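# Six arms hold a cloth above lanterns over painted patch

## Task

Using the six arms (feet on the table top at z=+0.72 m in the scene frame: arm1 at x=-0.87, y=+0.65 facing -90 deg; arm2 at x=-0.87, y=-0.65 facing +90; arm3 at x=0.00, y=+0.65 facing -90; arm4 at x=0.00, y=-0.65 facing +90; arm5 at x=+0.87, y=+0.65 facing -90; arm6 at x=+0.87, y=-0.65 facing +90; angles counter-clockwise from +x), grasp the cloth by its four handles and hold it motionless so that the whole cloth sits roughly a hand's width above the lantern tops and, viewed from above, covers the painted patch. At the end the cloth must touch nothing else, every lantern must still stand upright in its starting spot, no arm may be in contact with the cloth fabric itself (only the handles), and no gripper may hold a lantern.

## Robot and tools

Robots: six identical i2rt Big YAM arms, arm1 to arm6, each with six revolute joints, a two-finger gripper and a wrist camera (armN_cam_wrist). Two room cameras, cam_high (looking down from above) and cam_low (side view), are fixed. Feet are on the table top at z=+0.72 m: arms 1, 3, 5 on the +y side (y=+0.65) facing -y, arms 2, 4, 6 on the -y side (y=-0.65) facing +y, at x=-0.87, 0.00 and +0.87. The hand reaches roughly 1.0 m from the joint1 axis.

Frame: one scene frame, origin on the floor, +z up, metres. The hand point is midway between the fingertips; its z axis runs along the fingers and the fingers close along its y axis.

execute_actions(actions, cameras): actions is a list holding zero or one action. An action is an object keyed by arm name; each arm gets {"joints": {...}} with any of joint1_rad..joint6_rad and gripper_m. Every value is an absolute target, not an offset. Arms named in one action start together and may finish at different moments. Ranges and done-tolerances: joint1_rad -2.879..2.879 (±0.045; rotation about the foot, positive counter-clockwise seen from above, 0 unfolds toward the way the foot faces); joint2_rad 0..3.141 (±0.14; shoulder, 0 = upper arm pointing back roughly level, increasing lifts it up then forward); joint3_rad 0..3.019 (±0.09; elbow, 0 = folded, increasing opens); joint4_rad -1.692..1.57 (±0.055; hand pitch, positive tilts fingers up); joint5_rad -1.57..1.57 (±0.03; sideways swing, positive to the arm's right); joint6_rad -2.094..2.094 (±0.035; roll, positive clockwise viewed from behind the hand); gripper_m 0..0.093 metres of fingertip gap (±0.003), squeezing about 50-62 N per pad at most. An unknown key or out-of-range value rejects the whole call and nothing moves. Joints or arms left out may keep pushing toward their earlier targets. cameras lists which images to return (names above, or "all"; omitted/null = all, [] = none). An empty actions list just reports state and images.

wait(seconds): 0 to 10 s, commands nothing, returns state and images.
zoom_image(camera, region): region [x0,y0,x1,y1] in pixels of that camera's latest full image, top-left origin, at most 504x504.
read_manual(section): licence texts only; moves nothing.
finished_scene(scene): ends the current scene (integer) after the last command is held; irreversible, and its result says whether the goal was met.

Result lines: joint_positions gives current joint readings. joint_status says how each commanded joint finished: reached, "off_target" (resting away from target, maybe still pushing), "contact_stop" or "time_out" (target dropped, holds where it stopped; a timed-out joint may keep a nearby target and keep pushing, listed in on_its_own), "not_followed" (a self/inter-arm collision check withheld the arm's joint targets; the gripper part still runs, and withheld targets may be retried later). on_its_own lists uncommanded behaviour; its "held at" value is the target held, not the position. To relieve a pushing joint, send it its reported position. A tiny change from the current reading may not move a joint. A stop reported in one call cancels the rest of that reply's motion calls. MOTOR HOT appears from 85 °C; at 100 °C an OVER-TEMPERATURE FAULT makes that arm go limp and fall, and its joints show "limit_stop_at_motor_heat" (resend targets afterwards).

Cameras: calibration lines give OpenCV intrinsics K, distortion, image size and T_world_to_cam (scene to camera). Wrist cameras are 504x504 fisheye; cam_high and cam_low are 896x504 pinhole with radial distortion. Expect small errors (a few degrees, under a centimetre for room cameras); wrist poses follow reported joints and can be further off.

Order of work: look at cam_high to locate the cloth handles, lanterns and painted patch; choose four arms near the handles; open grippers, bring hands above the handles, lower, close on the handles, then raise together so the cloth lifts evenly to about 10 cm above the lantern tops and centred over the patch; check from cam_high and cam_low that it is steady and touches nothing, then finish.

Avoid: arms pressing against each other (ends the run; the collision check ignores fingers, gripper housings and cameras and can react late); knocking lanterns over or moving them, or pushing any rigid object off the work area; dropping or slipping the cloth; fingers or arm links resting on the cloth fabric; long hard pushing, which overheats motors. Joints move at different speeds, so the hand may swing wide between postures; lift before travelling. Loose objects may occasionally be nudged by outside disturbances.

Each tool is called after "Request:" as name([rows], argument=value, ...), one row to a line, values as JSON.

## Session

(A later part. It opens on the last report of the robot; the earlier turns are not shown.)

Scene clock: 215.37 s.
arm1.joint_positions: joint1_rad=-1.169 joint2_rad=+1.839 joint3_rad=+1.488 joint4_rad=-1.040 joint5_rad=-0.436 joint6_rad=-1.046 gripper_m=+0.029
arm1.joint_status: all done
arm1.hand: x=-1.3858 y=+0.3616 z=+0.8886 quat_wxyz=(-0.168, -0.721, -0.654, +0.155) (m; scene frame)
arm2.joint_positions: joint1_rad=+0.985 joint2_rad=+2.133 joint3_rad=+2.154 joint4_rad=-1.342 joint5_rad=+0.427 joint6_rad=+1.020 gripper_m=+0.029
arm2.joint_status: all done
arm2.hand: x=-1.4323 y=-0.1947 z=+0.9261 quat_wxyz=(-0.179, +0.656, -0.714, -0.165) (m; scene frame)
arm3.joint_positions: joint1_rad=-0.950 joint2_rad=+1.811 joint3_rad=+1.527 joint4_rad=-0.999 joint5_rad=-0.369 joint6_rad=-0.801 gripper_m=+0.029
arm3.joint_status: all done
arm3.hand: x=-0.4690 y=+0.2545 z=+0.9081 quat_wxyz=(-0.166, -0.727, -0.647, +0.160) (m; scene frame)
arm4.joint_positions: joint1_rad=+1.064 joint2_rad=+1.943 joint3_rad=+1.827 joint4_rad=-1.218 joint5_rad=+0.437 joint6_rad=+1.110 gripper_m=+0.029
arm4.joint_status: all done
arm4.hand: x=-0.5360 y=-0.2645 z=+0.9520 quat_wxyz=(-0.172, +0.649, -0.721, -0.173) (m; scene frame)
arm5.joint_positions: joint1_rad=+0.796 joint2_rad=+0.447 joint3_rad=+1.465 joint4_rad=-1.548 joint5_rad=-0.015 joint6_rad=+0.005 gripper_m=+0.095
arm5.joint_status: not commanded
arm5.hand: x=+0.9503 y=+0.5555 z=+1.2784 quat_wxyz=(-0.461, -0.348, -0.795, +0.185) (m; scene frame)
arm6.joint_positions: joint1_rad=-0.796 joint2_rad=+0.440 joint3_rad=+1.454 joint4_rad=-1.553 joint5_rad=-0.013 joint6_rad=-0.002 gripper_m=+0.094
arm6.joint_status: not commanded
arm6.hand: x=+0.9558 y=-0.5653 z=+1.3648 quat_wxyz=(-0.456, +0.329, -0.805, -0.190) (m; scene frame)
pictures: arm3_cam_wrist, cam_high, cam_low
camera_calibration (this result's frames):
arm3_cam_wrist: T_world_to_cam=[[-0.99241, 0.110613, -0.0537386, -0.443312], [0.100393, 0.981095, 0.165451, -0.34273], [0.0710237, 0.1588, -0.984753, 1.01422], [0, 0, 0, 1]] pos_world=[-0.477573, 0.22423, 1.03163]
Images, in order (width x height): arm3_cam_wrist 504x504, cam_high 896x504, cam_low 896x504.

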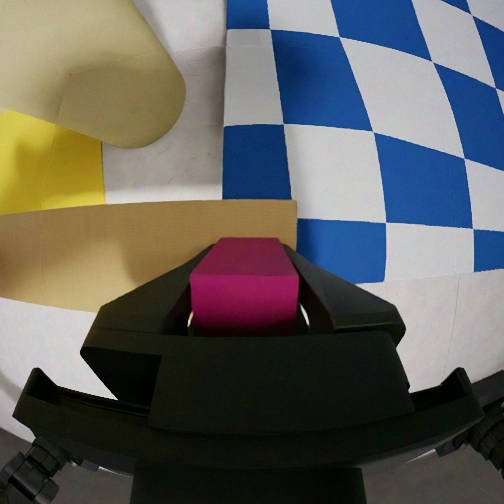

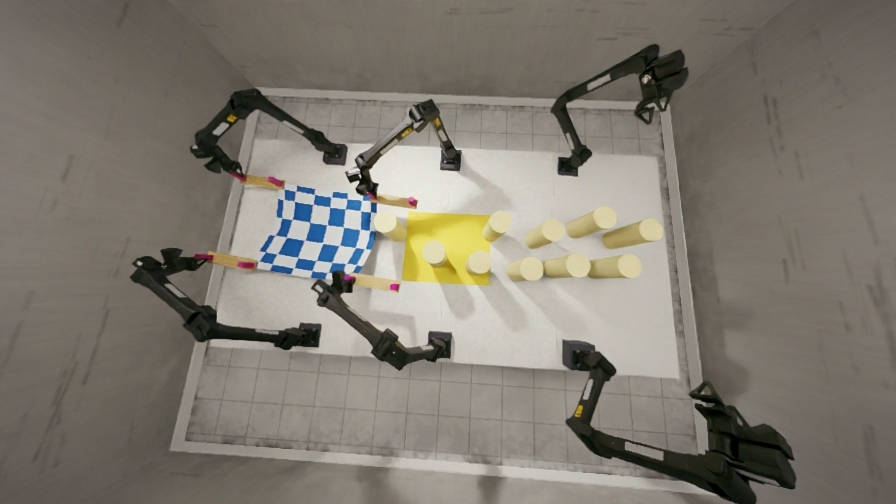

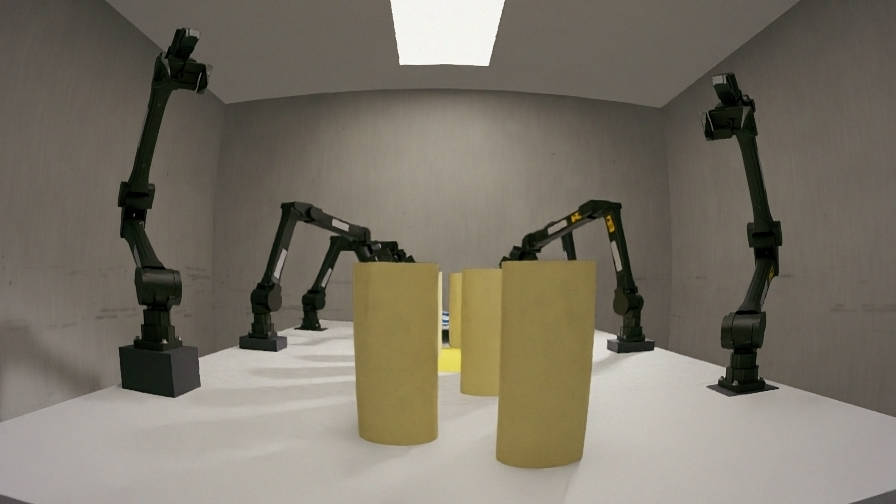

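Request:
execute_actions([
  {"arm1":{"joints":{"joint1_rad":-1.086,"joint2_rad":1.864,"joint3_rad":2.055,"joint4_rad":-1.446,"joint5_rad":-0.488,"joint6_rad":-1.015}},"arm2":{"joints":{"joint1_rad":1.08,"joint2_rad":1.854,"joint3_rad":2.125,"joint4_rad":-1.534,"joint5_rad":0.487,"joint6_rad":1.009}},"arm3":{"joints":{"joint1_rad":-1.015,"joint2_rad":1.729,"joint3_rad":2.02,"joint4_rad":-1.508,"joint5_rad":-0.467,"joint6_rad":-0.938}},"arm4":{"joints":{"joint1_rad":1.027,"joint2_rad":1.772,"joint3_rad":2.055,"joint4_rad":-1.515,"joint5_rad":0.471,"joint6_rad":0.951}}},
], cameras=["cam_high","cam_low","arm3_cam_wrist"])

Scene clock: 221.00 s.
arm1.joint_positions: joint1_rad=-1.072 joint2_rad=+1.866 joint3_rad=+2.010 joint4_rad=-1.438 joint5_rad=-0.485 joint6_rad=-1.020 gripper_m=+0.029
arm1.joint_status: all done
arm1.hand: x=-1.3934 y=+0.2816 z=+1.0774 quat_wxyz=(-0.186, -0.680, -0.682, +0.193) (m; scene frame)
arm2.joint_positions: joint1_rad=+1.080 joint2_rad=+1.853 joint3_rad=+2.106 joint4_rad=-1.522 joint5_rad=+0.484 joint6_rad=+1.010 gripper_m=+0.029
arm2.joint_status: all done
arm2.hand: x=-1.3887 y=-0.2843 z=+1.0817 quat_wxyz=(-0.192, +0.679, -0.679, -0.202) (m; scene frame)
arm3.joint_positions: joint1_rad=-1.020 joint2_rad=+1.734 joint3_rad=+1.972 joint4_rad=-1.483 joint5_rad=-0.462 joint6_rad=-0.935 gripper_m=+0.029
arm3.joint_status: all done
arm3.hand: x=-0.4732 y=+0.2838 z=+1.1249 quat_wxyz=(-0.189, -0.689, -0.670, +0.201) (m; scene frame)
arm4.joint_positions: joint1_rad=+1.031 joint2_rad=+1.761 joint3_rad=+2.034 joint4_rad=-1.502 joint5_rad=+0.465 joint6_rad=+0.972 gripper_m=+0.029
arm4.joint_status: all done
arm4.hand: x=-0.4764 y=-0.2698 z=+1.1393 quat_wxyz=(-0.187, +0.669, -0.688, -0.210) (m; scene frame)
arm5.joint_positions: joint1_rad=+0.796 joint2_rad=+0.447 joint3_rad=+1.465 joint4_rad=-1.548 joint5_rad=-0.015 joint6_rad=+0.005 gripper_m=+0.095
arm5.joint_status: not commanded
arm5.hand: x=+0.9503 y=+0.5555 z=+1.2784 quat_wxyz=(-0.461, -0.348, -0.795, +0.185) (m; scene frame)
arm6.joint_positions: joint1_rad=-0.796 joint2_rad=+0.440 joint3_rad=+1.454 joint4_rad=-1.553 joint5_rad=-0.013 joint6_rad=-0.002 gripper_m=+0.094
arm6.joint_status: not commanded
arm6.hand: x=+0.9558 y=-0.5653 z=+1.3648 quat_wxyz=(-0.456, +0.329, -0.805, -0.190) (m; scene frame)
pictures: arm3_cam_wrist, cam_high, cam_low
camera_calibration (this result's frames):
arm3_cam_wrist: T_world_to_cam=[[-0.999443, 0.0317223, -0.0104045, -0.468713], [0.0309107, 0.997026, 0.0705912, -0.33767], [0.0126129, 0.0702303, -0.997451, 1.23514], [0, 0, 0, 1]] pos_world=[-0.473593, 0.26479, 1.25095]
Images, in order (width x height): arm3_cam_wrist 504x504, cam_high 896x504, cam_low 896x504.

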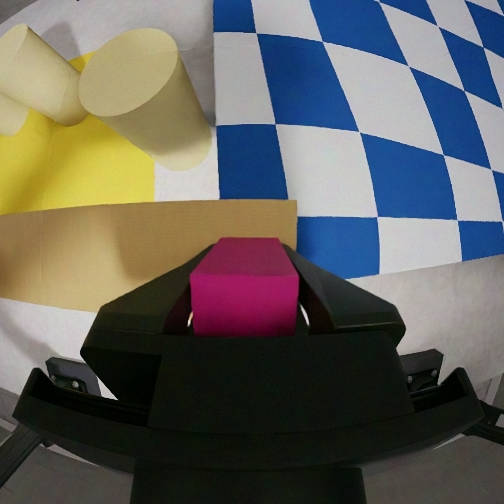

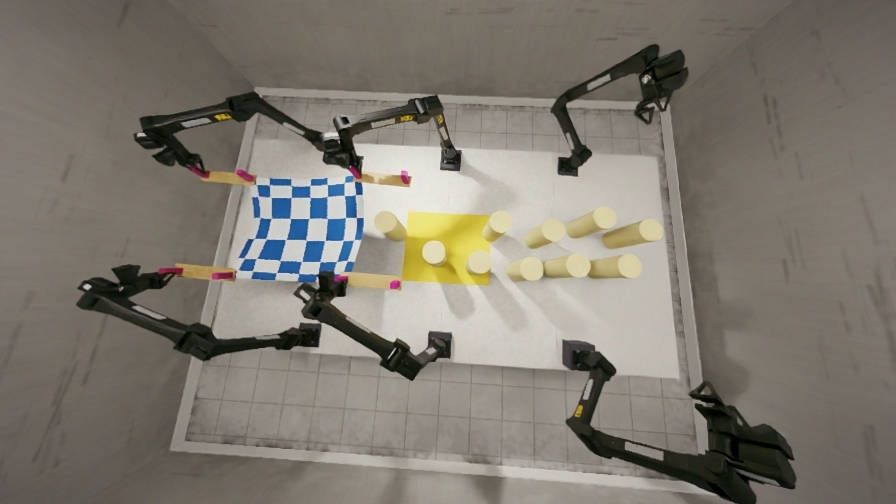

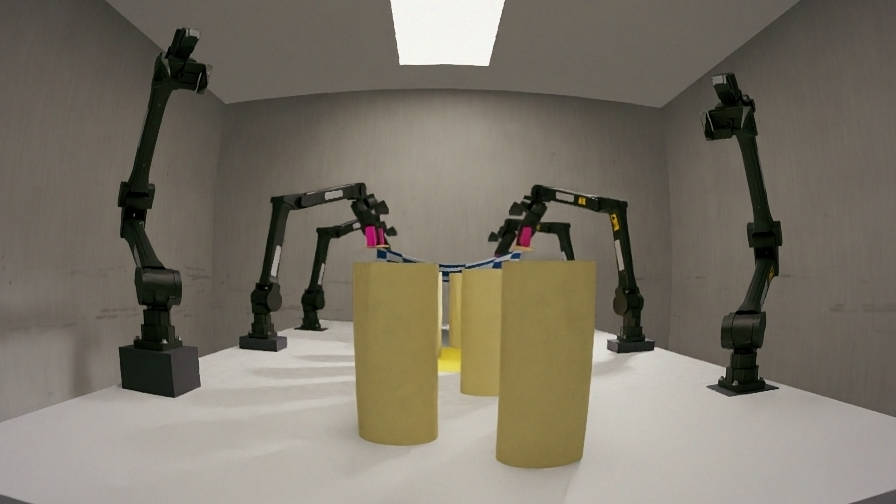

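Request:
zoom_image(camera="cam_low", region=[340, 190, 580, 310])

Region (340, 190, 580, 310) of cam_low's 896x504 image, scaled by 2.100, with more detail than that image has.

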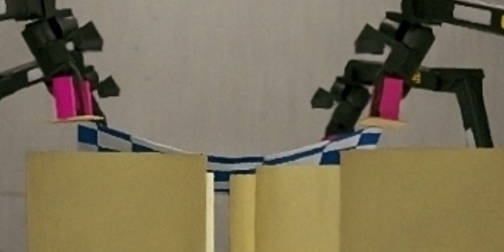

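Request:
execute_actions([
  {"arm1":{"joints":{"joint1_rad":-0.894,"joint2_rad":1.371,"joint3_rad":1.535,"joint4_rad":-1.346,"joint5_rad":-0.426,"joint6_rad":-0.812}},"arm2":{"joints":{"joint1_rad":0.87,"joint2_rad":1.373,"joint3_rad":1.63,"joint4_rad":-1.431,"joint5_rad":0.417,"joint6_rad":0.787}},"arm3":{"joints":{"joint1_rad":-0.768,"joint2_rad":1.268,"joint3_rad":1.535,"joint4_rad":-1.40,"joint5_rad":-0.377,"joint6_rad":-0.687}},"arm4":{"joints":{"joint1_rad":0.789,"joint2_rad":1.304,"joint3_rad":1.555,"joint4_rad":-1.391,"joint5_rad":0.386,"joint6_rad":0.707}}},
], cameras=["cam_high","cam_low"])

Scene clock: 243.70 s.
arm1.joint_positions: joint1_rad=-0.883 joint2_rad=+1.373 joint3_rad=+1.529 joint4_rad=-1.356 joint5_rad=-0.427 joint6_rad=-0.811 gripper_m=+0.029
arm1.joint_status: all done
arm1.hand: x=-1.1933 y=+0.2960 z=+1.1246 quat_wxyz=(-0.187, -0.682, -0.679, +0.196) (m; scene frame)
arm2.joint_positions: joint1_rad=+0.861 joint2_rad=+1.373 joint3_rad=+1.629 joint4_rad=-1.440 joint5_rad=+0.415 joint6_rad=+0.780 gripper_m=+0.029
arm2.joint_status: all done
arm2.hand: x=-1.1833 y=-0.2920 z=+1.1240 quat_wxyz=(-0.196, +0.681, -0.679, -0.195) (m; scene frame)
arm3.joint_positions: joint1_rad=-0.766 joint2_rad=+1.280 joint3_rad=+1.536 joint4_rad=-1.401 joint5_rad=-0.372 joint6_rad=-0.710 gripper_m=+0.029
arm3.joint_status: all done
arm3.hand: x=-0.2696 y=+0.2925 z=+1.1531 quat_wxyz=(-0.188, -0.678, -0.681, +0.202) (m; scene frame)
arm4.joint_positions: joint1_rad=+0.783 joint2_rad=+1.303 joint3_rad=+1.548 joint4_rad=-1.392 joint5_rad=+0.382 joint6_rad=+0.728 gripper_m=+0.029
arm4.joint_status: all done
arm4.hand: x=-0.2721 y=-0.2811 z=+1.1549 quat_wxyz=(-0.192, +0.668, -0.691, -0.200) (m; scene frame)
arm5.joint_positions: joint1_rad=+0.796 joint2_rad=+0.447 joint3_rad=+1.465 joint4_rad=-1.548 joint5_rad=-0.015 joint6_rad=+0.005 gripper_m=+0.095
arm5.joint_status: not commanded
arm5.hand: x=+0.9503 y=+0.5555 z=+1.2784 quat_wxyz=(-0.461, -0.348, -0.795, +0.185) (m; scene frame)
arm6.joint_positions: joint1_rad=-0.796 joint2_rad=+0.440 joint3_rad=+1.454 joint4_rad=-1.553 joint5_rad=-0.013 joint6_rad=-0.002 gripper_m=+0.094
arm6.joint_status: not commanded
arm6.hand: x=+0.9558 y=-0.5653 z=+1.3648 quat_wxyz=(-0.456, +0.329, -0.805, -0.190) (m; scene frame)
pictures: cam_high, cam_low
Images, in order (width x height): cam_high 896x504, cam_low 896x504.

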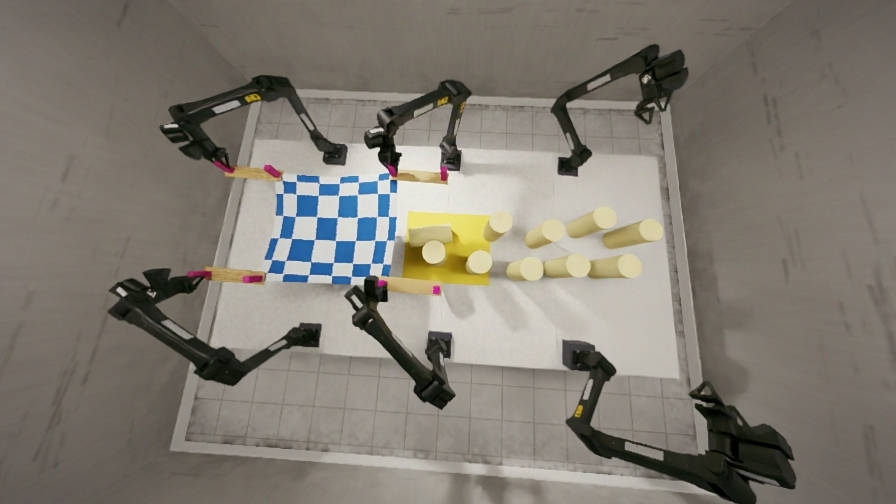

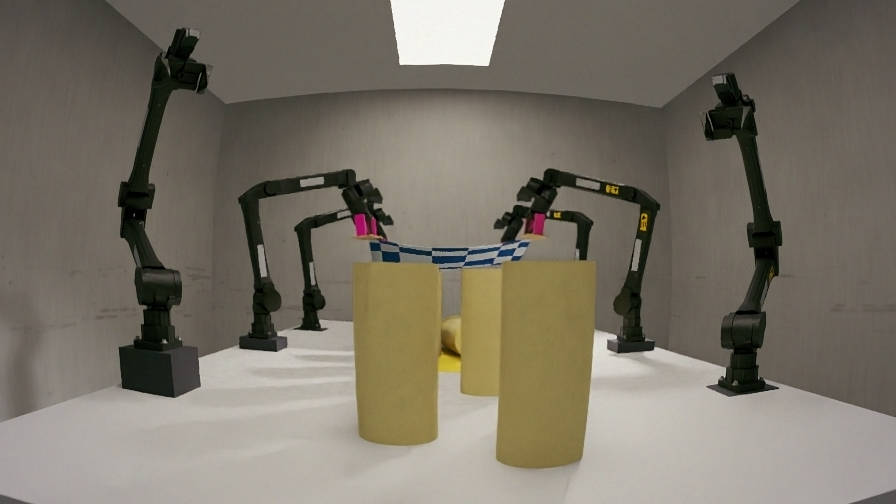

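Request:
zoom_image(camera="cam_high", region=[370, 160, 530, 300])

Request:
zoom_image(camera="cam_low", region=[340, 190, 580, 380])

Region (370, 160, 530, 300) of cam_high's 896x504 image, scaled by 3.150, with more detail than that image has; it fills the top 441 rows of this view, and the rest is white.

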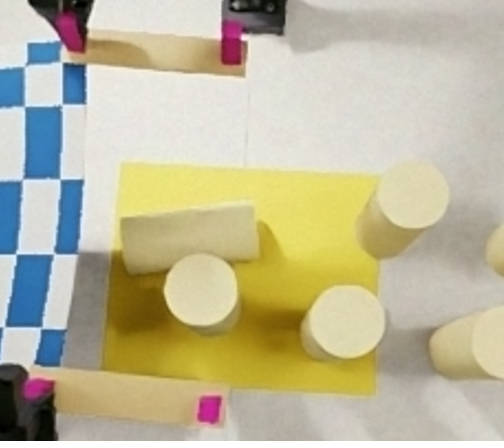

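Region (340, 190, 580, 380) of cam_low's 896x504 image, scaled by 2.100, with more detail than that image has; it fills the top 399 rows of this view, and the rest is white.

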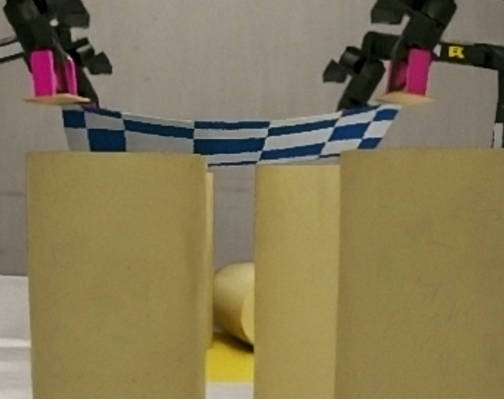

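Request:
execute_actions([
  {"arm1":{"joints":{"joint1_rad":-1.086,"joint2_rad":1.864,"joint3_rad":2.04,"joint4_rad":-1.446,"joint5_rad":-0.488,"joint6_rad":-1.015}},"arm2":{"joints":{"joint1_rad":1.08,"joint2_rad":1.854,"joint3_rad":2.115,"joint4_rad":-1.534,"joint5_rad":0.487,"joint6_rad":1.009}},"arm3":{"joints":{"joint1_rad":-1.015,"joint2_rad":1.729,"joint3_rad":2.0,"joint4_rad":-1.508,"joint5_rad":-0.467,"joint6_rad":-0.938}},"arm4":{"joints":{"joint1_rad":1.027,"joint2_rad":1.772,"joint3_rad":2.04,"joint4_rad":-1.515,"joint5_rad":0.471,"joint6_rad":0.951}}},
], cameras=[])

Request:
execute_actions([
  {"arm1":{"joints":{"joint2_rad":1.96,"joint3_rad":1.75,"joint4_rad":-1.07}},"arm2":{"joints":{"joint2_rad":1.915,"joint3_rad":1.78,"joint4_rad":-1.14}},"arm3":{"joints":{"joint2_rad":1.83,"joint3_rad":1.63,"joint4_rad":-1.05}},"arm4":{"joints":{"joint2_rad":1.87,"joint3_rad":1.68,"joint4_rad":-1.06}}},
], cameras=[])

Request:
execute_actions([
  {"arm1":{"joints":{"joint2_rad":2.04,"joint3_rad":1.47,"joint4_rad":-0.688}},"arm2":{"joints":{"joint2_rad":1.965,"joint3_rad":1.455,"joint4_rad":-0.746}},"arm3":{"joints":{"joint2_rad":1.912,"joint3_rad":1.275,"joint4_rad":-0.586}},"arm4":{"joints":{"joint2_rad":1.952,"joint3_rad":1.325,"joint4_rad":-0.601}}},
], cameras=["cam_high","arm3_cam_wrist","arm4_cam_wrist"])

Scene clock: 307.83 s.
arm1.joint_positions: joint1_rad=-1.087 joint2_rad=+1.889 joint3_rad=+1.982 joint4_rad=-1.440 joint5_rad=-0.486 joint6_rad=-1.006 gripper_m=+0.029
arm1.joint_status: all done
arm1.hand: x=-1.3978 y=+0.2901 z=+1.0520 quat_wxyz=(-0.194, -0.697, -0.670, +0.170) (m; scene frame)
arm2.joint_positions: joint1_rad=+1.079 joint2_rad=+1.873 joint3_rad=+2.054 joint4_rad=-1.521 joint5_rad=+0.485 joint6_rad=+0.988 gripper_m=+0.029
arm2.joint_status: all done
arm2.hand: x=-1.3861 y=-0.2850 z=+1.0469 quat_wxyz=(-0.204, +0.695, -0.669, -0.167) (m; scene frame)
arm3.joint_positions: joint1_rad=-1.022 joint2_rad=+1.766 joint3_rad=+1.936 joint4_rad=-1.484 joint5_rad=-0.464 joint6_rad=-0.935 gripper_m=+0.029
arm3.joint_status: all done
arm3.hand: x=-0.4755 y=+0.2838 z=+1.0906 quat_wxyz=(-0.197, -0.698, -0.667, +0.169) (m; scene frame)
arm4.joint_positions: joint1_rad=+1.034 joint2_rad=+1.792 joint3_rad=+1.991 joint4_rad=-1.500 joint5_rad=+0.467 joint6_rad=+0.947 gripper_m=+0.029
arm4.joint_status: all done
arm4.hand: x=-0.4790 y=-0.2699 z=+1.1023 quat_wxyz=(-0.198, +0.688, -0.677, -0.174) (m; scene frame)
arm5.joint_positions: joint1_rad=+0.796 joint2_rad=+0.447 joint3_rad=+1.465 joint4_rad=-1.548 joint5_rad=-0.015 joint6_rad=+0.005 gripper_m=+0.095
arm5.joint_status: not commanded
arm5.hand: x=+0.9503 y=+0.5555 z=+1.2784 quat_wxyz=(-0.461, -0.348, -0.795, +0.185) (m; scene frame)
arm6.joint_positions: joint1_rad=-0.796 joint2_rad=+0.440 joint3_rad=+1.454 joint4_rad=-1.553 joint5_rad=-0.013 joint6_rad=-0.002 gripper_m=+0.094
arm6.joint_status: not commanded
arm6.hand: x=+0.9558 y=-0.5653 z=+1.3648 quat_wxyz=(-0.456, +0.329, -0.805, -0.190) (m; scene frame)
pictures: none
No camera images: the call's "cameras" was empty. Leave "cameras" out to get every camera's image.

Scene clock: 309.03 s.
arm1.joint_positions: joint1_rad=-1.087 joint2_rad=+1.989 joint3_rad=+1.730 joint4_rad=-1.082 joint5_rad=-0.485 joint6_rad=-1.009 gripper_m=+0.029
arm1.joint_status: all done
arm1.hand: x=-1.4202 y=+0.2815 z=+0.8990 quat_wxyz=(-0.192, -0.695, -0.671, +0.172) (m; scene frame)
arm2.joint_positions: joint1_rad=+1.079 joint2_rad=+1.931 joint3_rad=+1.769 joint4_rad=-1.155 joint5_rad=+0.485 joint6_rad=+0.994 gripper_m=+0.029
arm2.joint_status: all done
arm2.hand: x=-1.4086 y=-0.2729 z=+0.9069 quat_wxyz=(-0.201, +0.690, -0.672, -0.179) (m; scene frame)
arm3.joint_positions: joint1_rad=-1.022 joint2_rad=+1.866 joint3_rad=+1.621 joint4_rad=-1.058 joint5_rad=-0.462 joint6_rad=-0.935 gripper_m=+0.029
arm3.joint_status: all done
arm3.hand: x=-0.5032 y=+0.2680 z=+0.9183 quat_wxyz=(-0.196, -0.697, -0.668, +0.174) (m; scene frame)
arm4.joint_positions: joint1_rad=+1.034 joint2_rad=+1.892 joint3_rad=+1.661 joint4_rad=-1.064 joint5_rad=+0.466 joint6_rad=+0.949 gripper_m=+0.029
arm4.joint_status: all done
arm4.hand: x=-0.5076 y=-0.2530 z=+0.9233 quat_wxyz=(-0.197, +0.686, -0.677, -0.177) (m; scene frame)
arm5.joint_positions: joint1_rad=+0.796 joint2_rad=+0.447 joint3_rad=+1.465 joint4_rad=-1.548 joint5_rad=-0.015 joint6_rad=+0.005 gripper_m=+0.095
arm5.joint_status: not commanded
arm5.hand: x=+0.9503 y=+0.5555 z=+1.2784 quat_wxyz=(-0.461, -0.348, -0.795, +0.185) (m; scene frame)
arm6.joint_positions: joint1_rad=-0.796 joint2_rad=+0.440 joint3_rad=+1.454 joint4_rad=-1.553 joint5_rad=-0.013 joint6_rad=-0.002 gripper_m=+0.094
arm6.joint_status: not commanded
arm6.hand: x=+0.9558 y=-0.5653 z=+1.3648 quat_wxyz=(-0.456, +0.329, -0.805, -0.190) (m; scene frame)
pictures: none
No camera images: the call's "cameras" was empty. Leave "cameras" out to get every camera's image.

Scene clock: 310.23 s.
arm1.joint_positions: joint1_rad=-1.087 joint2_rad=+2.055 joint3_rad=+1.458 joint4_rad=-0.705 joint5_rad=-0.489 joint6_rad=-1.017 gripper_m=+0.029
arm1.joint_status: all done
arm1.hand: x=-1.4001 y=+0.2929 z=+0.7694 quat_wxyz=(-0.188, -0.686, -0.676, +0.192) (m; scene frame)
arm2.joint_positions: joint1_rad=+1.079 joint2_rad=+1.972 joint3_rad=+1.446 joint4_rad=-0.763 joint5_rad=+0.485 joint6_rad=+1.008 gripper_m=+0.029
arm2.joint_status: all done
arm2.hand: x=-1.3847 y=-0.2854 z=+0.7705 quat_wxyz=(-0.195, +0.681, -0.679, -0.193) (m; scene frame)
arm3.joint_positions: joint1_rad=-1.021 joint2_rad=+1.932 joint3_rad=+1.271 joint4_rad=-0.603 joint5_rad=-0.462 joint6_rad=-0.936 gripper_m=+0.029
arm3.joint_status: all done
arm3.hand: x=-0.4704 y=+0.2867 z=+0.7667 quat_wxyz=(-0.191, -0.691, -0.670, +0.193) (m; scene frame)
arm4.joint_positions: joint1_rad=+1.033 joint2_rad=+1.959 joint3_rad=+1.313 joint4_rad=-0.610 joint5_rad=+0.466 joint6_rad=+0.951 gripper_m=+0.029
arm4.joint_status: all done
arm4.hand: x=-0.4763 y=-0.2715 z=+0.7701 quat_wxyz=(-0.192, +0.681, -0.680, -0.195) (m; scene frame)
arm5.joint_positions: joint1_rad=+0.796 joint2_rad=+0.447 joint3_rad=+1.465 joint4_rad=-1.548 joint5_rad=-0.015 joint6_rad=+0.005 gripper_m=+0.095
arm5.joint_status: not commanded
arm5.hand: x=+0.9503 y=+0.5555 z=+1.2784 quat_wxyz=(-0.461, -0.348, -0.795, +0.185) (m; scene frame)
arm6.joint_positions: joint1_rad=-0.796 joint2_rad=+0.440 joint3_rad=+1.454 joint4_rad=-1.553 joint5_rad=-0.013 joint6_rad=-0.002 gripper_m=+0.094
arm6.joint_status: not commanded
arm6.hand: x=+0.9558 y=-0.5653 z=+1.3648 quat_wxyz=(-0.456, +0.329, -0.805, -0.190) (m; scene frame)
pictures: arm3_cam_wrist, arm4_cam_wrist, cam_high
camera_calibration (this result's frames):
arm3_cam_wrist: T_world_to_cam=[[-0.999144, 0.0323364, -0.0258139, -0.458003], [0.0301733, 0.996323, 0.0801881, -0.322898], [0.028312, 0.0793406, -0.996445, 0.881568], [0, 0, 0, 1]] pos_world=[-0.472827, 0.266577, 0.892505]
arm4_cam_wrist: T_world_to_cam=[[0.999918, 0.00334359, -0.0123805, 0.487965], [0.00409525, -0.998117, 0.0611946, -0.310646], [-0.0121526, -0.0612402, -0.998049, 0.867562], [0, 0, 0, 1]] pos_world=[-0.476109, -0.258563, 0.890921]
Images, in order (width x height): arm3_cam_wrist 504x504, arm4_cam_wrist 504x504, cam_high 896x504.

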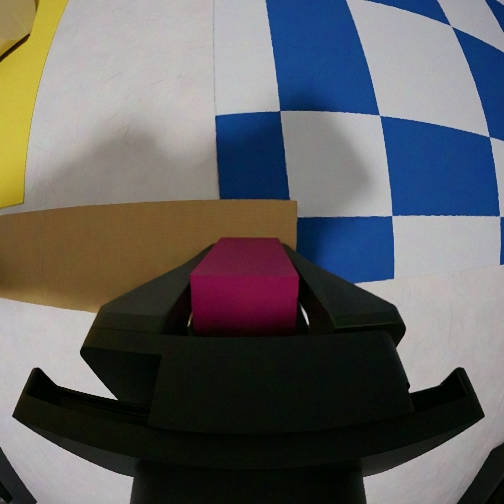

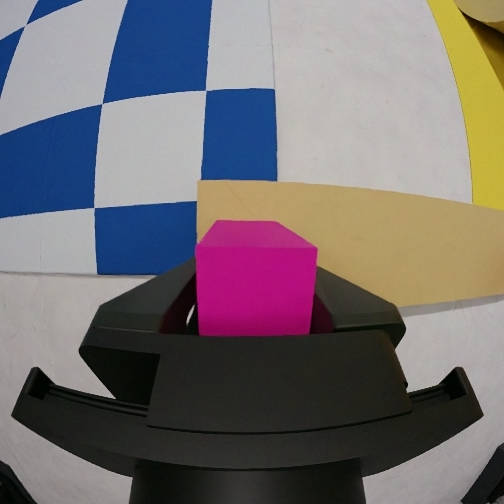

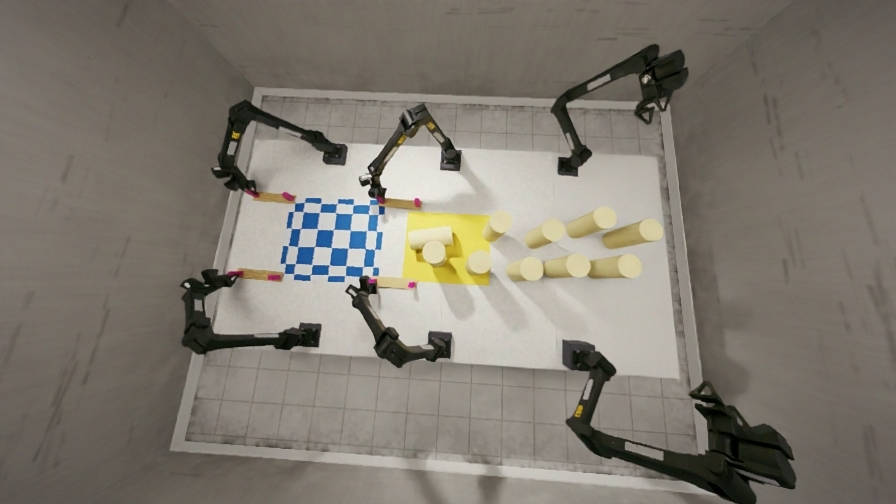

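Request:
execute_actions([
  {"arm3":{"joints":{"gripper_m":0.075}},"arm4":{"joints":{"gripper_m":0.075}}},
], cameras=[])

Request:
execute_actions([
  {"arm3":{"joints":{"joint2_rad":1.75,"joint3_rad":1.9,"joint4_rad":-1.4}},"arm4":{"joints":{"joint2_rad":1.79,"joint3_rad":1.95,"joint4_rad":-1.4}}},
], cameras=[])

Request:
execute_actions([
  {"arm3":{"joints":{"joint1_rad":-0.1,"joint2_rad":1.4,"joint3_rad":1.7,"joint4_rad":-1.45,"joint5_rad":0,"joint6_rad":0}},"arm4":{"joints":{"joint1_rad":0.25,"joint2_rad":1.3,"joint3_rad":1.6,"joint4_rad":-1.45,"joint5_rad":0,"joint6_rad":0}}},
], cameras=["cam_high","arm3_cam_wrist","arm4_cam_wrist"])

Scene clock: 329.20 s.
arm1.joint_positions: joint1_rad=-1.087 joint2_rad=+2.055 joint3_rad=+1.458 joint4_rad=-0.705 joint5_rad=-0.489 joint6_rad=-1.017 gripper_m=+0.029
arm1.joint_status: not commanded
arm1.hand: x=-1.4001 y=+0.2929 z=+0.7694 quat_wxyz=(-0.188, -0.686, -0.676, +0.192) (m; scene frame)
arm2.joint_positions: joint1_rad=+1.079 joint2_rad=+1.972 joint3_rad=+1.446 joint4_rad=-0.763 joint5_rad=+0.485 joint6_rad=+1.009 gripper_m=+0.029
arm2.joint_status: not commanded
arm2.hand: x=-1.3847 y=-0.2854 z=+0.7705 quat_wxyz=(-0.195, +0.681, -0.679, -0.193) (m; scene frame)
arm3.joint_positions: joint1_rad=-1.021 joint2_rad=+1.932 joint3_rad=+1.271 joint4_rad=-0.603 joint5_rad=-0.464 joint6_rad=-0.936 gripper_m=+0.075
arm3.joint_status: all done
arm3.hand: x=-0.4703 y=+0.2866 z=+0.7668 quat_wxyz=(-0.192, -0.691, -0.670, +0.193) (m; scene frame)
arm4.joint_positions: joint1_rad=+1.033 joint2_rad=+1.959 joint3_rad=+1.313 joint4_rad=-0.610 joint5_rad=+0.468 joint6_rad=+0.951 gripper_m=+0.075
arm4.joint_status: all done
arm4.hand: x=-0.4761 y=-0.2713 z=+0.7702 quat_wxyz=(-0.193, +0.680, -0.680, -0.195) (m; scene frame)
arm5.joint_positions: joint1_rad=+0.796 joint2_rad=+0.447 joint3_rad=+1.465 joint4_rad=-1.548 joint5_rad=-0.015 joint6_rad=+0.005 gripper_m=+0.095
arm5.joint_status: not commanded
arm5.hand: x=+0.9503 y=+0.5555 z=+1.2784 quat_wxyz=(-0.461, -0.348, -0.795, +0.185) (m; scene frame)
arm6.joint_positions: joint1_rad=-0.796 joint2_rad=+0.440 joint3_rad=+1.454 joint4_rad=-1.553 joint5_rad=-0.013 joint6_rad=-0.002 gripper_m=+0.094
arm6.joint_status: not commanded
arm6.hand: x=+0.9558 y=-0.5653 z=+1.3648 quat_wxyz=(-0.456, +0.329, -0.805, -0.190) (m; scene frame)
pictures: none
No camera images: the call's "cameras" was empty. Leave "cameras" out to get every camera's image.

Scene clock: 330.63 s.
arm1.joint_positions: joint1_rad=-1.087 joint2_rad=+2.055 joint3_rad=+1.458 joint4_rad=-0.705 joint5_rad=-0.489 joint6_rad=-1.017 gripper_m=+0.029
arm1.joint_status: not commanded
arm1.hand: x=-1.4001 y=+0.2929 z=+0.7694 quat_wxyz=(-0.188, -0.686, -0.676, +0.192) (m; scene frame)
arm2.joint_positions: joint1_rad=+1.079 joint2_rad=+1.972 joint3_rad=+1.446 joint4_rad=-0.763 joint5_rad=+0.485 joint6_rad=+1.009 gripper_m=+0.029
arm2.joint_status: not commanded
arm2.hand: x=-1.3847 y=-0.2854 z=+0.7705 quat_wxyz=(-0.195, +0.681, -0.679, -0.193) (m; scene frame)
arm3.joint_positions: joint1_rad=-1.021 joint2_rad=+1.734 joint3_rad=+1.852 joint4_rad=-1.386 joint5_rad=-0.466 joint6_rad=-0.936 gripper_m=+0.075
arm3.joint_status: all done
arm3.hand: x=-0.4764 y=+0.2824 z=+1.0785 quat_wxyz=(-0.193, -0.692, -0.669, +0.191) (m; scene frame)
arm4.joint_positions: joint1_rad=+1.033 joint2_rad=+1.763 joint3_rad=+1.918 joint4_rad=-1.392 joint5_rad=+0.470 joint6_rad=+0.951 gripper_m=+0.075
arm4.joint_status: all done
arm4.hand: x=-0.4840 y=-0.2659 z=+1.0948 quat_wxyz=(-0.192, +0.677, -0.680, -0.205) (m; scene frame)
arm5.joint_positions: joint1_rad=+0.796 joint2_rad=+0.447 joint3_rad=+1.465 joint4_rad=-1.548 joint5_rad=-0.015 joint6_rad=+0.005 gripper_m=+0.095
arm5.joint_status: not commanded
arm5.hand: x=+0.9503 y=+0.5555 z=+1.2784 quat_wxyz=(-0.461, -0.348, -0.795, +0.185) (m; scene frame)
arm6.joint_positions: joint1_rad=-0.796 joint2_rad=+0.440 joint3_rad=+1.454 joint4_rad=-1.553 joint5_rad=-0.013 joint6_rad=-0.002 gripper_m=+0.094
arm6.joint_status: not commanded
arm6.hand: x=+0.9558 y=-0.5653 z=+1.3648 quat_wxyz=(-0.456, +0.329, -0.805, -0.190) (m; scene frame)
pictures: none
No camera images: the call's "cameras" was empty. Leave "cameras" out to get every camera's image.

Scene clock: 332.47 s.
arm1.joint_positions: joint1_rad=-1.087 joint2_rad=+2.055 joint3_rad=+1.458 joint4_rad=-0.705 joint5_rad=-0.489 joint6_rad=-1.017 gripper_m=+0.029
arm1.joint_status: not commanded
arm1.hand: x=-1.4001 y=+0.2929 z=+0.7694 quat_wxyz=(-0.188, -0.686, -0.676, +0.192) (m; scene frame)
arm2.joint_positions: joint1_rad=+1.079 joint2_rad=+1.972 joint3_rad=+1.446 joint4_rad=-0.763 joint5_rad=+0.485 joint6_rad=+1.009 gripper_m=+0.029
arm2.joint_status: not commanded
arm2.hand: x=-1.3847 y=-0.2854 z=+0.7705 quat_wxyz=(-0.195, +0.681, -0.679, -0.193) (m; scene frame)
arm3.joint_positions: joint1_rad=-0.100 joint2_rad=+1.389 joint3_rad=+1.702 joint4_rad=-1.437 joint5_rad=-0.003 joint6_rad=-0.013 gripper_m=+0.075
arm3.joint_status: all done
arm3.hand: x=-0.0577 y=+0.1639 z=+1.1676 quat_wxyz=(-0.146, -0.725, -0.652, +0.167) (m; scene frame)
arm4.joint_positions: joint1_rad=+0.258 joint2_rad=+1.283 joint3_rad=+1.600 joint4_rad=-1.442 joint5_rad=+0.003 joint6_rad=+0.012 gripper_m=+0.075
arm4.joint_status: all done
arm4.hand: x=-0.1109 y=-0.2151 z=+1.1709 quat_wxyz=(-0.135, +0.767, -0.603, -0.174) (m; scene frame)
arm5.joint_positions: joint1_rad=+0.796 joint2_rad=+0.447 joint3_rad=+1.465 joint4_rad=-1.548 joint5_rad=-0.015 joint6_rad=+0.005 gripper_m=+0.095
arm5.joint_status: not commanded
arm5.hand: x=+0.9503 y=+0.5555 z=+1.2784 quat_wxyz=(-0.461, -0.348, -0.795, +0.185) (m; scene frame)
arm6.joint_positions: joint1_rad=-0.796 joint2_rad=+0.440 joint3_rad=+1.454 joint4_rad=-1.553 joint5_rad=-0.013 joint6_rad=-0.002 gripper_m=+0.094
arm6.joint_status: not commanded
arm6.hand: x=+0.9558 y=-0.5653 z=+1.3648 quat_wxyz=(-0.456, +0.329, -0.805, -0.190) (m; scene frame)
pictures: arm3_cam_wrist, arm4_cam_wrist, cam_high
camera_calibration (this result's frames):
arm3_cam_wrist: T_world_to_cam=[[-0.993725, 0.111056, -0.0133338, -0.0584517], [0.106847, 0.977741, 0.180572, -0.354888], [0.0330906, 0.178014, -0.983471, 1.24805], [0, 0, 0, 1]] pos_world=[-0.0614651, 0.131308, 1.29073]
arm4_cam_wrist: T_world_to_cam=[[0.97147, 0.2369, -0.0111781, 0.173081], [0.235278, -0.956739, 0.171157, -0.374574], [0.0298527, -0.168904, -0.98518, 1.24191], [0, 0, 0, 1]] pos_world=[-0.117088, -0.18961, 1.28955]
Images, in order (width x height): arm3_cam_wrist 504x504, arm4_cam_wrist 504x504, cam_high 896x504.

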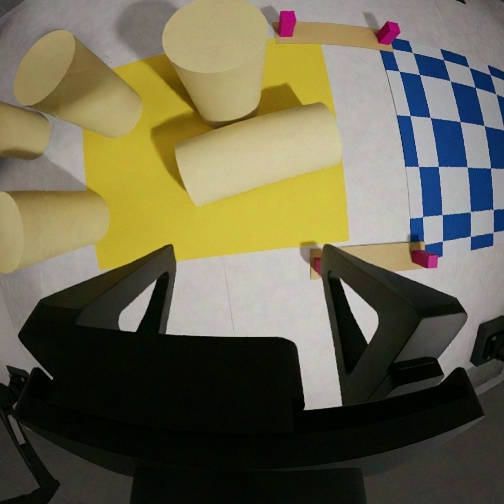

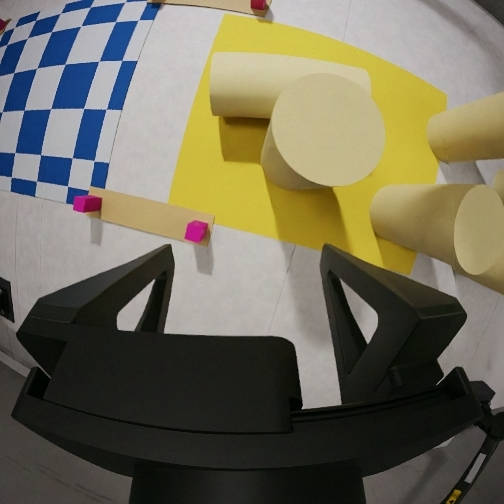

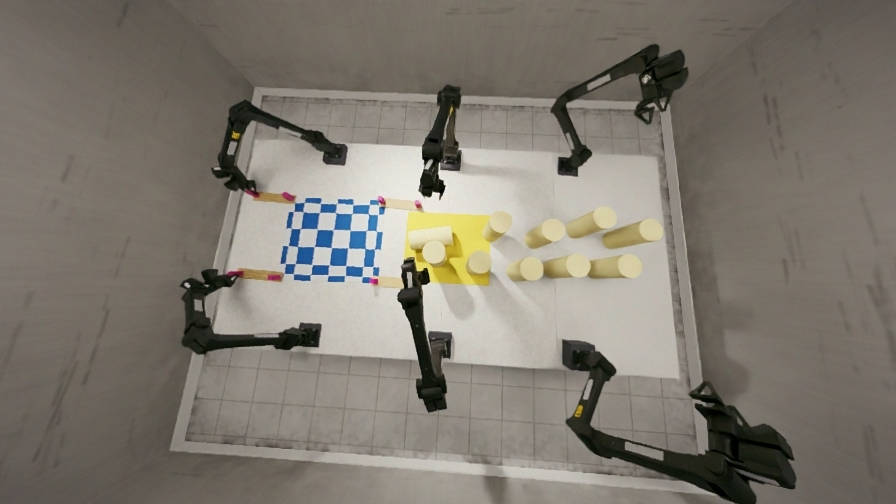

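Request:
execute_actions([
  {"arm3":{"joints":{"joint1_rad":0.312,"joint2_rad":2.0,"joint3_rad":1.89,"joint4_rad":-1.596,"joint5_rad":0.496,"joint6_rad":1.928,"gripper_m":0.07}},"arm4":{"joints":{"joint2_rad":0.9,"joint3_rad":1.35}}},
], cameras=["cam_high","arm3_cam_wrist"])

Scene clock: 371.63 s.
arm1.joint_positions: joint1_rad=-1.087 joint2_rad=+2.055 joint3_rad=+1.458 joint4_rad=-0.705 joint5_rad=-0.489 joint6_rad=-1.017 gripper_m=+0.029
arm1.joint_status: not commanded
arm1.hand: x=-1.4001 y=+0.2929 z=+0.7694 quat_wxyz=(-0.188, -0.686, -0.676, +0.192) (m; scene frame)
arm2.joint_positions: joint1_rad=+1.079 joint2_rad=+1.972 joint3_rad=+1.446 joint4_rad=-0.763 joint5_rad=+0.485 joint6_rad=+1.009 gripper_m=+0.029
arm2.joint_status: not commanded
arm2.hand: x=-1.3847 y=-0.2854 z=+0.7705 quat_wxyz=(-0.195, +0.681, -0.679, -0.193) (m; scene frame)
arm3.joint_positions: joint1_rad=+0.315 joint2_rad=+2.023 joint3_rad=+1.861 joint4_rad=-1.582 joint5_rad=+0.494 joint6_rad=+1.914 gripper_m=+0.070
arm3.joint_status: all done
arm3.hand: x=+0.0921 y=+0.0651 z=+0.9140 quat_wxyz=(+0.003, -0.966, +0.003, +0.259) (m; scene frame)
arm4.joint_positions: joint1_rad=+0.258 joint2_rad=+0.892 joint3_rad=+1.351 joint4_rad=-1.445 joint5_rad=+0.003 joint6_rad=+0.012 gripper_m=+0.075
arm4.joint_status: all done
arm4.hand: x=-0.0776 y=-0.3441 z=+1.1932 quat_wxyz=(-0.176, +0.753, -0.592, -0.228) (m; scene frame)
arm5.joint_positions: joint1_rad=+0.796 joint2_rad=+0.447 joint3_rad=+1.465 joint4_rad=-1.548 joint5_rad=-0.015 joint6_rad=+0.005 gripper_m=+0.095
arm5.joint_status: not commanded
arm5.hand: x=+0.9503 y=+0.5555 z=+1.2784 quat_wxyz=(-0.461, -0.348, -0.795, +0.185) (m; scene frame)
arm6.joint_positions: joint1_rad=-0.796 joint2_rad=+0.440 joint3_rad=+1.454 joint4_rad=-1.553 joint5_rad=-0.013 joint6_rad=-0.002 gripper_m=+0.094
arm6.joint_status: not commanded
arm6.hand: x=+0.9558 y=-0.5653 z=+1.3648 quat_wxyz=(-0.456, +0.329, -0.805, -0.190) (m; scene frame)
pictures: arm3_cam_wrist, cam_high
camera_calibration (this result's frames):
arm3_cam_wrist: T_world_to_cam=[[0.00947732, 0.99984, -0.0151839, -0.0505829], [0.994347, -0.00781717, 0.105891, -0.177761], [0.105755, -0.0161016, -0.994262, 1.02709], [0, 0, 0, 1]] pos_world=[0.0686154, 0.065723, 1.03925]
Images, in order (width x height): arm3_cam_wrist 504x504, cam_high 896x504.

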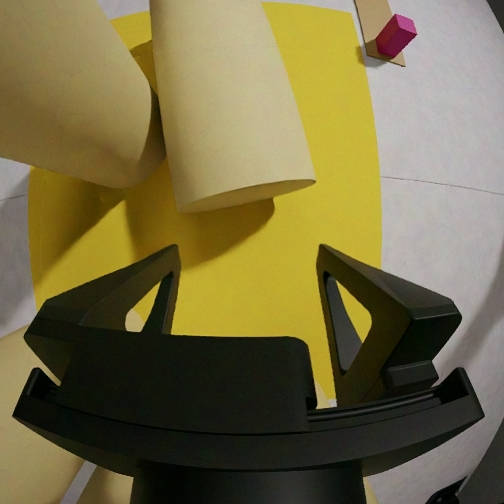

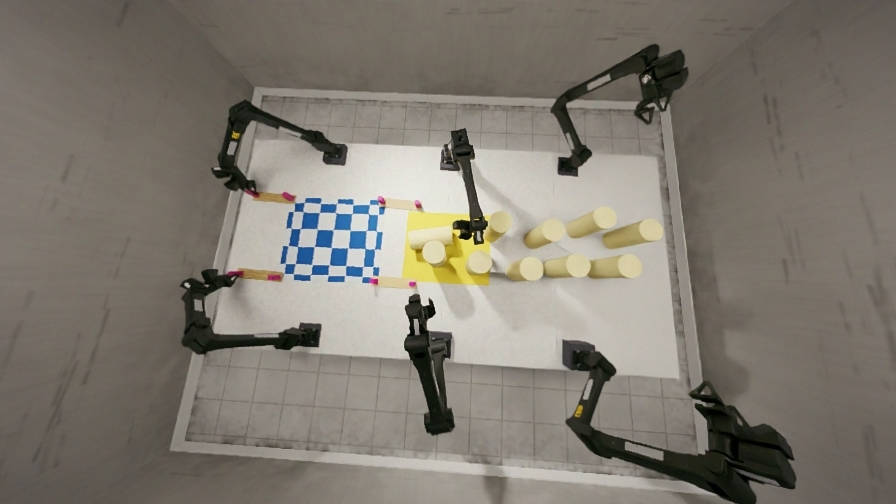

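Request:
execute_actions([
  {"arm3":{"joints":{"joint1_rad":0.312,"joint2_rad":2.10,"joint3_rad":1.71,"joint4_rad":-1.33,"joint5_rad":0.496,"joint6_rad":1.928}}},
], cameras=["arm3_cam_wrist"])

Scene clock: 374.57 s.
arm1.joint_positions: joint1_rad=-1.087 joint2_rad=+2.055 joint3_rad=+1.458 joint4_rad=-0.705 joint5_rad=-0.489 joint6_rad=-1.017 gripper_m=+0.029
arm1.joint_status: not commanded
arm1.hand: x=-1.4001 y=+0.2929 z=+0.7694 quat_wxyz=(-0.188, -0.686, -0.676, +0.192) (m; scene frame)
arm2.joint_positions: joint1_rad=+1.079 joint2_rad=+1.972 joint3_rad=+1.446 joint4_rad=-0.763 joint5_rad=+0.485 joint6_rad=+1.009 gripper_m=+0.029
arm2.joint_status: not commanded
arm2.hand: x=-1.3847 y=-0.2854 z=+0.7705 quat_wxyz=(-0.195, +0.681, -0.679, -0.193) (m; scene frame)
arm3.joint_positions: joint1_rad=+0.315 joint2_rad=+2.117 joint3_rad=+1.707 joint4_rad=-1.344 joint5_rad=+0.495 joint6_rad=+1.915 gripper_m=+0.070
arm3.joint_status: all done
arm3.hand: x=+0.0913 y=+0.0657 z=+0.8009 quat_wxyz=(+0.007, -0.965, +0.002, +0.261) (m; scene frame)
arm4.joint_positions: joint1_rad=+0.258 joint2_rad=+0.892 joint3_rad=+1.351 joint4_rad=-1.445 joint5_rad=+0.003 joint6_rad=+0.012 gripper_m=+0.075
arm4.joint_status: not commanded
arm4.hand: x=-0.0776 y=-0.3441 z=+1.1932 quat_wxyz=(-0.176, +0.753, -0.592, -0.228) (m; scene frame)
arm5.joint_positions: joint1_rad=+0.796 joint2_rad=+0.447 joint3_rad=+1.465 joint4_rad=-1.548 joint5_rad=-0.015 joint6_rad=+0.005 gripper_m=+0.095
arm5.joint_status: not commanded
arm5.hand: x=+0.9503 y=+0.5555 z=+1.2784 quat_wxyz=(-0.461, -0.348, -0.795, +0.185) (m; scene frame)
arm6.joint_positions: joint1_rad=-0.796 joint2_rad=+0.440 joint3_rad=+1.454 joint4_rad=-1.553 joint5_rad=-0.013 joint6_rad=-0.002 gripper_m=+0.094
arm6.joint_status: not commanded
arm6.hand: x=+0.9558 y=-0.5653 z=+1.3648 quat_wxyz=(-0.456, +0.329, -0.805, -0.190) (m; scene frame)
pictures: arm3_cam_wrist
camera_calibration (this result's frames):
arm3_cam_wrist: T_world_to_cam=[[0.0101801, 0.999928, -0.00637964, -0.0600091], [0.9948, -0.00948097, 0.101402, -0.161332], [0.101334, -0.00737875, -0.994825, 0.915046], [0, 0, 0, 1]] pos_world=[0.0683786, 0.0652271, 0.926287]
Images, in order (width x height): arm3_cam_wrist 504x504.

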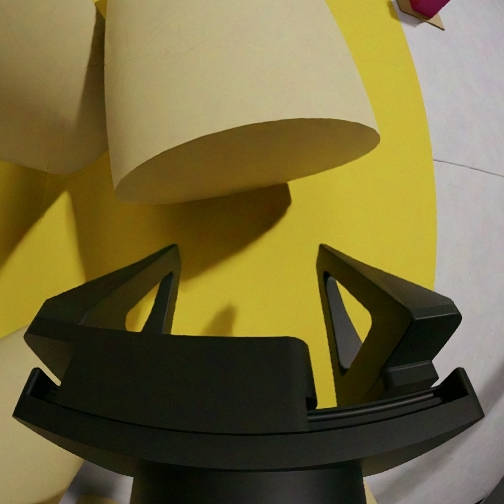

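Push to the midpoint.

Request:
execute_actions([
  {"arm3":{"joints":{"joint1_rad":0.075,"joint2_rad":2.015,"joint3_rad":1.55,"joint4_rad":-1.142,"joint5_rad":0.522,"joint6_rad":1.666}}},
], cameras=["arm3_cam_wrist","cam_high"])

Scene clock: 378.13 s.
arm1.joint_positions: joint1_rad=-1.087 joint2_rad=+2.055 joint3_rad=+1.458 joint4_rad=-0.705 joint5_rad=-0.489 joint6_rad=-1.017 gripper_m=+0.029
arm1.joint_status: not commanded
arm1.hand: x=-1.4001 y=+0.2929 z=+0.7694 quat_wxyz=(-0.188, -0.686, -0.676, +0.192) (m; scene frame)
arm2.joint_positions: joint1_rad=+1.079 joint2_rad=+1.972 joint3_rad=+1.446 joint4_rad=-0.763 joint5_rad=+0.485 joint6_rad=+1.009 gripper_m=+0.029
arm2.joint_status: not commanded
arm2.hand: x=-1.3847 y=-0.2854 z=+0.7705 quat_wxyz=(-0.195, +0.681, -0.679, -0.193) (m; scene frame)
arm3.joint_positions: joint1_rad=+0.078 joint2_rad=+2.037 joint3_rad=+1.558 joint4_rad=-1.157 joint5_rad=+0.522 joint6_rad=+1.679 gripper_m=+0.070
arm3.joint_status: all done
arm3.hand: x=-0.0527 y=+0.0689 z=+0.7964 quat_wxyz=(+0.010, -0.965, +0.016, +0.261) (m; scene frame)
arm4.joint_positions: joint1_rad=+0.258 joint2_rad=+0.892 joint3_rad=+1.351 joint4_rad=-1.445 joint5_rad=+0.003 joint6_rad=+0.012 gripper_m=+0.075
arm4.joint_status: not commanded
arm4.hand: x=-0.0776 y=-0.3441 z=+1.1932 quat_wxyz=(-0.176, +0.753, -0.592, -0.228) (m; scene frame)
arm5.joint_positions: joint1_rad=+0.796 joint2_rad=+0.447 joint3_rad=+1.465 joint4_rad=-1.548 joint5_rad=-0.015 joint6_rad=+0.005 gripper_m=+0.095
arm5.joint_status: not commanded
arm5.hand: x=+0.9503 y=+0.5555 z=+1.2784 quat_wxyz=(-0.461, -0.348, -0.795, +0.185) (m; scene frame)
arm6.joint_positions: joint1_rad=-0.796 joint2_rad=+0.440 joint3_rad=+1.454 joint4_rad=-1.553 joint5_rad=-0.013 joint6_rad=-0.002 gripper_m=+0.094
arm6.joint_status: not commanded
arm6.hand: x=+0.9558 y=-0.5653 z=+1.3648 quat_wxyz=(-0.456, +0.329, -0.805, -0.190) (m; scene frame)
pictures: arm3_cam_wrist, cam_high
camera_calibration (this result's frames):
arm3_cam_wrist: T_world_to_cam=[[0.0388101, 0.999198, -0.00980757, -0.0574534], [0.994141, -0.0376191, 0.101329, -0.0156674], [0.100879, -0.0136827, -0.994805, 0.925553], [0, 0, 0, 1]] pos_world=[-0.0755633, 0.069482, 0.921769]
Images, in order (width x height): arm3_cam_wrist 504x504, cam_high 896x504.

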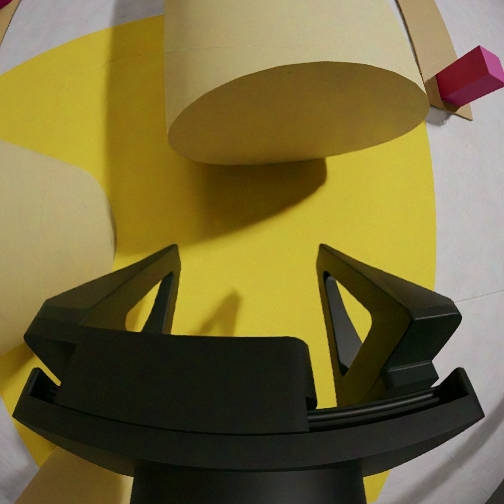

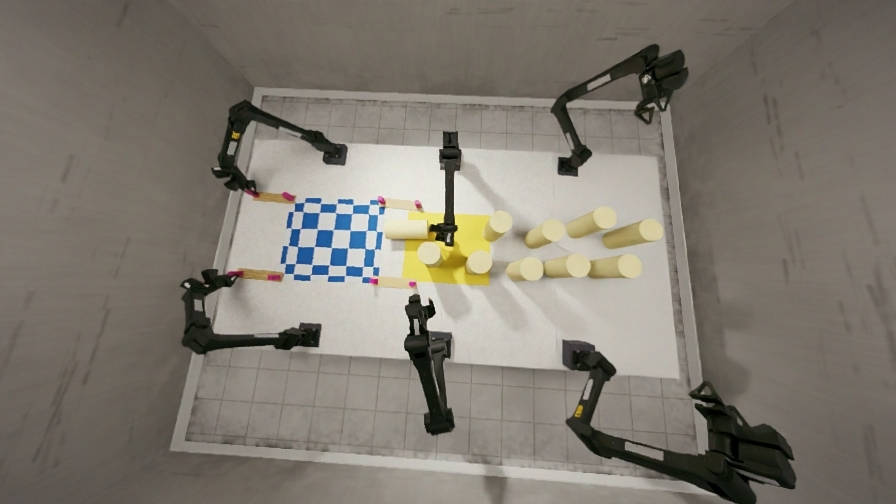

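Request:
zoom_image(camera="cam_high", region=[370, 160, 530, 300])

Region (370, 160, 530, 300) of cam_high's 896x504 image, scaled by 3.150, with more detail than that image has; it fills the top 441 rows of this view, and the rest is white.

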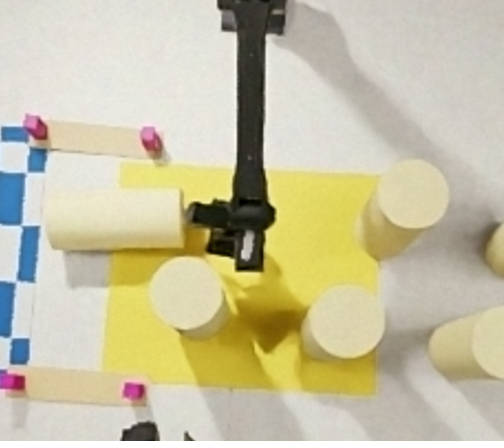

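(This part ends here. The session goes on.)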